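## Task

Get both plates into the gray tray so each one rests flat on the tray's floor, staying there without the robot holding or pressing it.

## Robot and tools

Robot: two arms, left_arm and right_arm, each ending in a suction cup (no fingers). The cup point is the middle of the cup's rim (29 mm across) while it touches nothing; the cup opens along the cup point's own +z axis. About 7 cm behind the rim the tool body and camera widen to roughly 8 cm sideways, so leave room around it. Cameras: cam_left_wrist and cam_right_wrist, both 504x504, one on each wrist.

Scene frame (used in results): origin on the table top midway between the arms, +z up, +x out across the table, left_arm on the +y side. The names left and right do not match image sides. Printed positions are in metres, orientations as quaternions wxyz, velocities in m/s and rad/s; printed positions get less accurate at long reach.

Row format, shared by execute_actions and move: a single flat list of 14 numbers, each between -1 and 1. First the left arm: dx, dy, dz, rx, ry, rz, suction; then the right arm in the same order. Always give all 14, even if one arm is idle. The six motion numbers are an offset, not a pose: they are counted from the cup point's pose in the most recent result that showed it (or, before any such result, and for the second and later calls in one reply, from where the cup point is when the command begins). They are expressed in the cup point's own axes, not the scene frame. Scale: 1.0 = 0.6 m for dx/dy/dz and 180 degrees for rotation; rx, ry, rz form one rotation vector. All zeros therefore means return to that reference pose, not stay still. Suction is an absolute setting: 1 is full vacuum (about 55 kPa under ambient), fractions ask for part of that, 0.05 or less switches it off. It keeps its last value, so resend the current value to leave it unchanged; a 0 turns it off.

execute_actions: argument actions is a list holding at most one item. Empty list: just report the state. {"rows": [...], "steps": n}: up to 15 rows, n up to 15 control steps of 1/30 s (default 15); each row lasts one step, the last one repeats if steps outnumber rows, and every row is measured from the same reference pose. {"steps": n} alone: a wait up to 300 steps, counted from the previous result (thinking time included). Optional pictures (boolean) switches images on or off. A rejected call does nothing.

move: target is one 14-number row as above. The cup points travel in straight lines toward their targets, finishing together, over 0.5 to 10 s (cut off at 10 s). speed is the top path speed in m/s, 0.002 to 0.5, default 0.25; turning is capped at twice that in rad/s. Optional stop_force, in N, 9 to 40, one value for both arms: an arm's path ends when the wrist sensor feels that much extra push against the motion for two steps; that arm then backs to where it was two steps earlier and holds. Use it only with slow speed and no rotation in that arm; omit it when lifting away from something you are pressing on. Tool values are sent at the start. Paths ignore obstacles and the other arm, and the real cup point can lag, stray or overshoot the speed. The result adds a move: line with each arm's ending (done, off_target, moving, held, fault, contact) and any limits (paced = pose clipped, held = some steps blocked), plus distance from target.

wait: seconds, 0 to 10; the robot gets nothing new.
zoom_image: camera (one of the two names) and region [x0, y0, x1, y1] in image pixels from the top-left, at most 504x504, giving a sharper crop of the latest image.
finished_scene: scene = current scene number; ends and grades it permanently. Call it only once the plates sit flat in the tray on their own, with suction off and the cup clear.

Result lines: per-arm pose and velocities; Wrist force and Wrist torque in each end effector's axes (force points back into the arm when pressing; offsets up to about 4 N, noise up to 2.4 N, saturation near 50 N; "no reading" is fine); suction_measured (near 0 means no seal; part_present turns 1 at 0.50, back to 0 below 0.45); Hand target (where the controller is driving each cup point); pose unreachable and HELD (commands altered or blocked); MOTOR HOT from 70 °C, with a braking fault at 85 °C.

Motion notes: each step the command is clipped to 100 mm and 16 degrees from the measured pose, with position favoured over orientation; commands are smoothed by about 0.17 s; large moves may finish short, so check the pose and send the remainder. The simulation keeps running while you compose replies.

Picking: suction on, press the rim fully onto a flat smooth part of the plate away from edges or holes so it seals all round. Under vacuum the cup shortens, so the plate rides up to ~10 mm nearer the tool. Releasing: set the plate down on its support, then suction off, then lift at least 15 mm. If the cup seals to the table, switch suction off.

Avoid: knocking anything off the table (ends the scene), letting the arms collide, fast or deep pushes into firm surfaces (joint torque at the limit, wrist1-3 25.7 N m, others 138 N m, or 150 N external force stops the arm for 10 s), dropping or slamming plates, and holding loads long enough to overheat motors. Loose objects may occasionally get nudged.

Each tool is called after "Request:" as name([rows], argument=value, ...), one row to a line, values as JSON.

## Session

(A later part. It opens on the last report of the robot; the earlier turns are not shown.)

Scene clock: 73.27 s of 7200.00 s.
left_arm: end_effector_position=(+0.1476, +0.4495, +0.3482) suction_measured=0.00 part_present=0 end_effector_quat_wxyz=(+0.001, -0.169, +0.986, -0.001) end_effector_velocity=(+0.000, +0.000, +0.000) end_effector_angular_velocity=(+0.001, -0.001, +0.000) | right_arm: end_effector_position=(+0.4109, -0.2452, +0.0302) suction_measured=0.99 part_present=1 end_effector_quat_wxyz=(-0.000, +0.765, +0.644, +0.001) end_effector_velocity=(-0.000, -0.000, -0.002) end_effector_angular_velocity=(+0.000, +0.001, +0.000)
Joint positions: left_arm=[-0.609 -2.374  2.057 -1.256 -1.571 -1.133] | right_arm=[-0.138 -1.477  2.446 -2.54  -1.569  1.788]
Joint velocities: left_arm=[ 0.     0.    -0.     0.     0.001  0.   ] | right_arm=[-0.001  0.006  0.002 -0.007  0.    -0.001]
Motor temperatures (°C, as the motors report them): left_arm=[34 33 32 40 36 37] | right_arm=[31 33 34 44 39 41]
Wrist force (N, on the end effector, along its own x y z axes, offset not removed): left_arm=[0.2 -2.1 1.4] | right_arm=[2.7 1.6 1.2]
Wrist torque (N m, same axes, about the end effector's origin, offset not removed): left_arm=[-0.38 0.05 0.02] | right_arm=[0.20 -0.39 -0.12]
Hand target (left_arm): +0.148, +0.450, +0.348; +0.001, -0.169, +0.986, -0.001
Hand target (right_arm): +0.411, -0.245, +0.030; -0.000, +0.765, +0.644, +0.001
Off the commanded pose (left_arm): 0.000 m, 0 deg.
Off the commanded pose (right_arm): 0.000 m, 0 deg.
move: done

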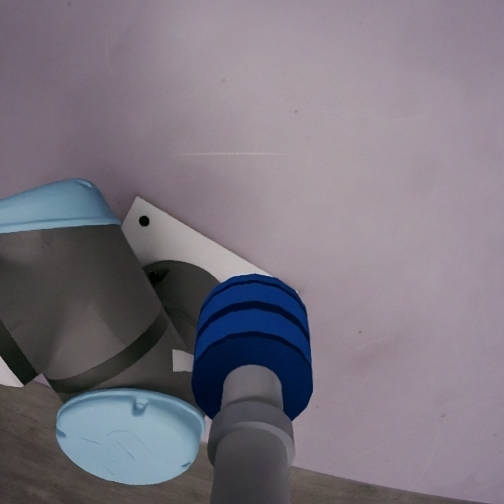

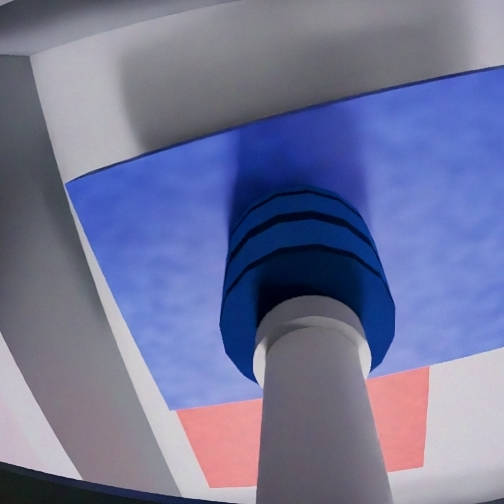

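Request:
move(target=[0,0,0,0,0,0,0,-0.025,-0.02,0,0,0,0,1], speed=0.03)

Request:
move(target=[0,0,0,0,0,0,0,0,0,0.05,0,0,0,1], speed=0.008, stop_force=9)

Request:
move(target=[0,0,0,0,0,0,0,0,0,-0.003,0,0,0,0], speed=0.003)

Request:
move(target=[0,0,0,0,0,0,0,0.15,0,-0.35,0,0,0,0], speed=0.1)

Scene clock: 80.30 s of 7200.00 s.
left_arm: end_effector_position=(+0.1476, +0.4495, +0.3482) suction_measured=0.00 part_present=0 end_effector_quat_wxyz=(+0.001, -0.169, +0.986, -0.001) end_effector_velocity=(-0.000, -0.001, -0.000) end_effector_angular_velocity=(+0.000, +0.000, -0.003) | right_arm: end_effector_position=(+0.3966, -0.2579, +0.0302) suction_measured=0.96 part_present=1 end_effector_quat_wxyz=(-0.000, +0.765, +0.644, +0.001) end_effector_velocity=(-0.001, -0.001, +0.000) end_effector_angular_velocity=(-0.000, -0.001, +0.001)
Joint positions: left_arm=[-0.609 -2.374  2.057 -1.256 -1.571 -1.133] | right_arm=[-0.173 -1.518  2.493 -2.546 -1.569  1.753]
Joint velocities: left_arm=[-0.003  0.     0.     0.     0.    -0.   ] | right_arm=[-0.003 -0.004  0.004  0.    -0.    -0.004]
Motor temperatures (°C, as the motors report them): left_arm=[34 33 32 40 36 37] | right_arm=[31 33 34 44 39 41]
Wrist force (N, on the end effector, along its own x y z axes, offset not removed): left_arm=[1.3 -2.9 0.3] | right_arm=[4.2 1.2 -0.5]
Wrist torque (N m, same axes, about the end effector's origin, offset not removed): left_arm=[-0.46 -0.16 0.04] | right_arm=[0.02 -0.72 -0.12]
Hand target (left_arm): +0.148, +0.450, +0.348; +0.001, -0.169, +0.986, -0.001
Hand target (right_arm): +0.397, -0.258, +0.030; -0.000, +0.765, +0.644, +0.001
Off the commanded pose (left_arm): 0.000 m, 0 deg.
Off the commanded pose (right_arm): 0.000 m, 0 deg.
move: done

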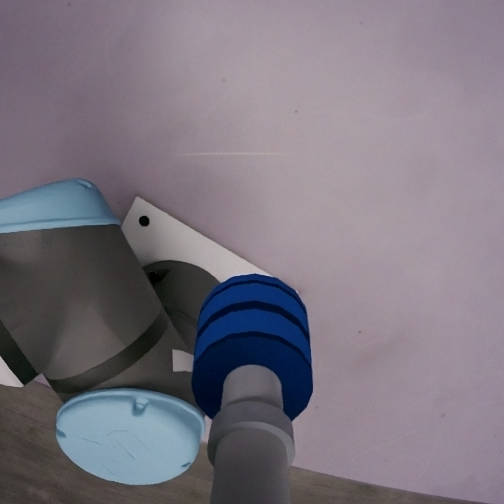

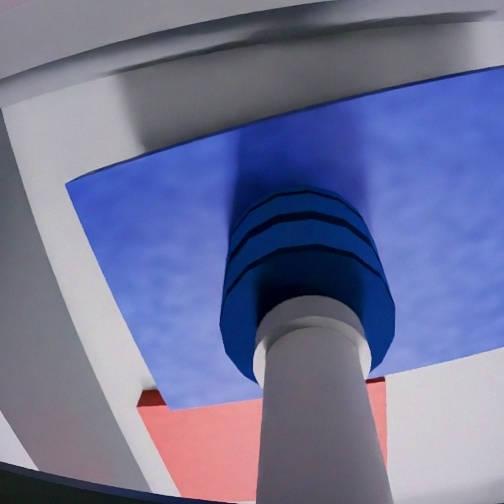

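Scene clock: 84.07 s of 7200.00 s.
left_arm: end_effector_position=(+0.1476, +0.4495, +0.3482) suction_measured=0.00 part_present=0 end_effector_quat_wxyz=(+0.001, -0.169, +0.986, -0.001) end_effector_velocity=(+0.000, +0.000, -0.000) end_effector_angular_velocity=(+0.000, +0.000, +0.000) | right_arm: end_effector_position=(+0.3965, -0.2579, +0.0030) suction_measured=1.00 part_present=1 end_effector_quat_wxyz=(-0.000, +0.765, +0.644, +0.000) end_effector_velocity=(-0.000, -0.000, +0.002) end_effector_angular_velocity=(-0.000, +0.003, -0.001)
Joint positions: left_arm=[-0.609 -2.374  2.057 -1.256 -1.571 -1.133] | right_arm=[-0.173 -1.426  2.517 -2.662 -1.569  1.753]
Joint velocities: left_arm=[ 0.001  0.     0.    -0.     0.     0.   ] | right_arm=[-0.001 -0.007 -0.003  0.013 -0.    -0.001]
Motor temperatures (°C, as the motors report them): left_arm=[34 33 32 40 36 37] | right_arm=[31 33 34 44 39 41]
Wrist force (N, on the end effector, along its own x y z axes, offset not removed): left_arm=[0.2 1.0 3.8] | right_arm=[0.0 -3.8 -31.3]
Wrist torque (N m, same axes, about the end effector's origin, offset not removed): left_arm=[0.04 -0.22 0.16] | right_arm=[-0.08 -0.39 -0.15]
Hand target (left_arm): +0.148, +0.450, +0.348; +0.001, -0.169, +0.986, -0.001
Hand target (right_arm): +0.397, -0.258, +0.003; -0.000, +0.765, +0.644, +0.001
Off the commanded pose (left_arm): 0.000 m, 0 deg.
Off the commanded pose (right_arm): 0.003 m, 0 deg.
move: contact (right_arm)

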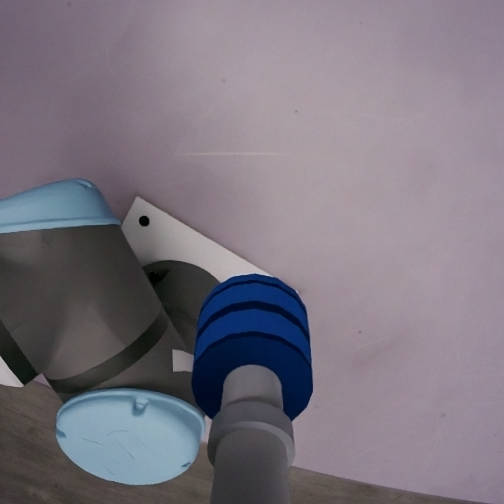

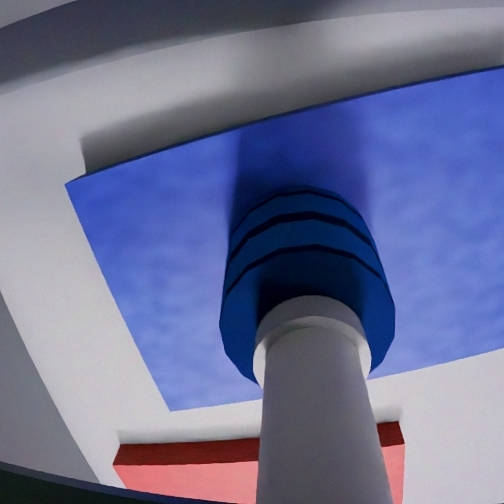

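Scene clock: 84.90 s of 7200.00 s.
left_arm: end_effector_position=(+0.1476, +0.4495, +0.3482) suction_measured=0.00 part_present=0 end_effector_quat_wxyz=(+0.001, -0.169, +0.986, -0.001) end_effector_velocity=(-0.000, -0.000, -0.000) end_effector_angular_velocity=(+0.000, +0.000, -0.000) | right_arm: end_effector_position=(+0.3965, -0.2579, +0.0047) suction_measured=0.00 part_present=0 end_effector_quat_wxyz=(-0.000, +0.765, +0.644, +0.000) end_effector_velocity=(-0.000, -0.000, +0.000) end_effector_angular_velocity=(-0.000, +0.000, +0.000)
Joint positions: left_arm=[-0.609 -2.374  2.057 -1.256 -1.571 -1.133] | right_arm=[-0.173 -1.432  2.515 -2.655 -1.569  1.753]
Joint velocities: left_arm=[-0. -0.  0.  0. -0.  0.] | right_arm=[-0.    -0.001 -0.     0.002 -0.    -0.   ]
Motor temperatures (°C, as the motors report them): left_arm=[34 33 32 40 36 37] | right_arm=[31 33 34 44 39 41]
Wrist force (N, on the end effector, along its own x y z axes, offset not removed): left_arm=[2.4 2.2 1.9] | right_arm=[2.1 1.7 -8.9]
Wrist torque (N m, same axes, about the end effector's origin, offset not removed): left_arm=[0.28 -0.12 0.19] | right_arm=[0.12 -0.46 -0.20]
Hand target (left_arm): +0.148, +0.450, +0.348; +0.001, -0.169, +0.986, -0.001
Hand target (right_arm): +0.397, -0.258, +0.005; -0.000, +0.765, +0.644, +0.000
Off the commanded pose (left_arm): 0.000 m, 0 deg.
Off the commanded pose (right_arm): 0.000 m, 0 deg.
move: done

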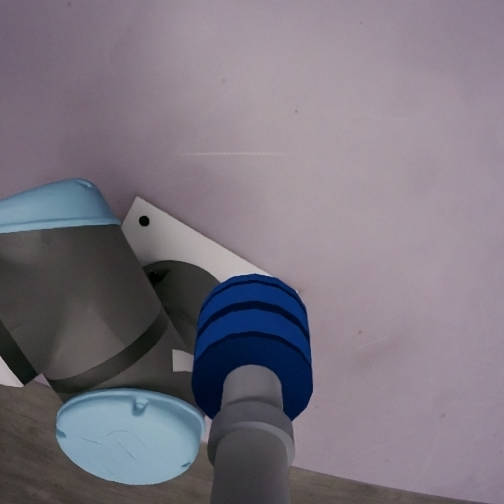

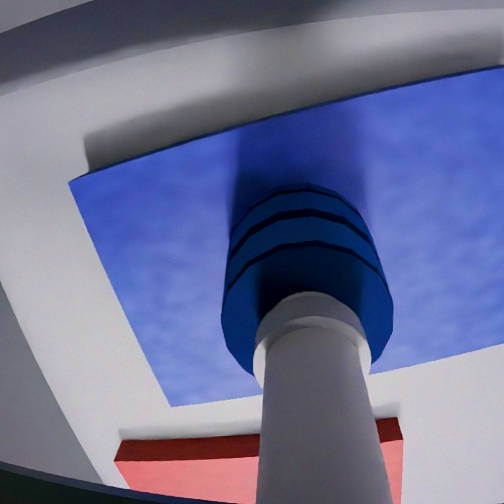

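Scene clock: 87.63 s of 7200.00 s.
left_arm: end_effector_position=(+0.1476, +0.4495, +0.3482) suction_measured=0.00 part_present=0 end_effector_quat_wxyz=(+0.001, -0.169, +0.986, -0.001) end_effector_velocity=(+0.000, +0.000, +0.000) end_effector_angular_velocity=(+0.000, -0.000, +0.000) | right_arm: end_effector_position=(+0.4118, -0.1691, +0.2148) suction_measured=0.00 part_present=0 end_effector_quat_wxyz=(-0.001, +0.765, +0.644, +0.000) end_effector_velocity=(+0.000, +0.001, +0.002) end_effector_angular_velocity=(-0.000, -0.000, -0.000)
Joint positions: left_arm=[-0.609 -2.374  2.057 -1.256 -1.571 -1.133] | right_arm=[ 0.06  -1.731  2.083 -1.923 -1.569  1.986]
Joint velocities: left_arm=[ 0.  0. -0.  0.  0. -0.] | right_arm=[ 0.002 -0.    -0.005  0.005 -0.     0.002]
Motor temperatures (°C, as the motors report them): left_arm=[34 33 32 40 36 37] | right_arm=[31 33 34 44 39 41]
Wrist force (N, on the end effector, along its own x y z axes, offset not removed): left_arm=[-1.7 -2.6 2.4] | right_arm=[1.6 0.7 -0.1]
Wrist torque (N m, same axes, about the end effector's origin, offset not removed): left_arm=[-0.38 0.44 0.07] | right_arm=[0.01 -0.40 -0.21]
Hand target (left_arm): +0.148, +0.450, +0.348; +0.001, -0.169, +0.986, -0.001
Hand target (right_arm): +0.412, -0.169, +0.215; -0.001, +0.765, +0.644, +0.000
Off the commanded pose (left_arm): 0.000 m, 0 deg.
Off the commanded pose (right_arm): 0.000 m, 0 deg.
move: done

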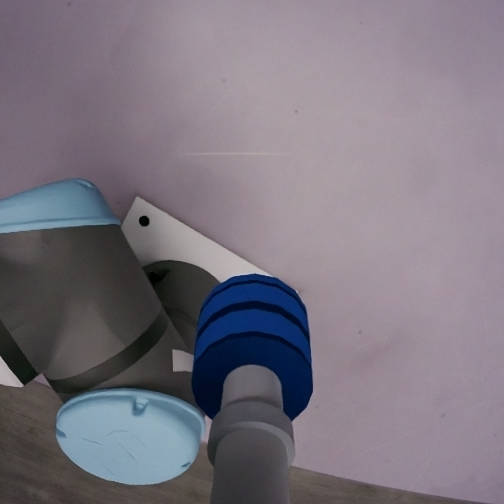

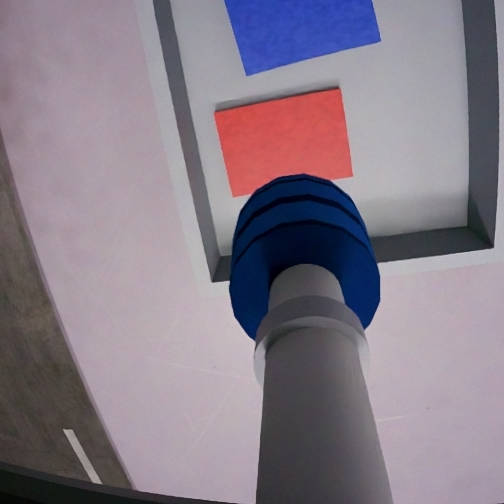

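Request:
finished_scene(scene=2)

The scene is finished: the task was done.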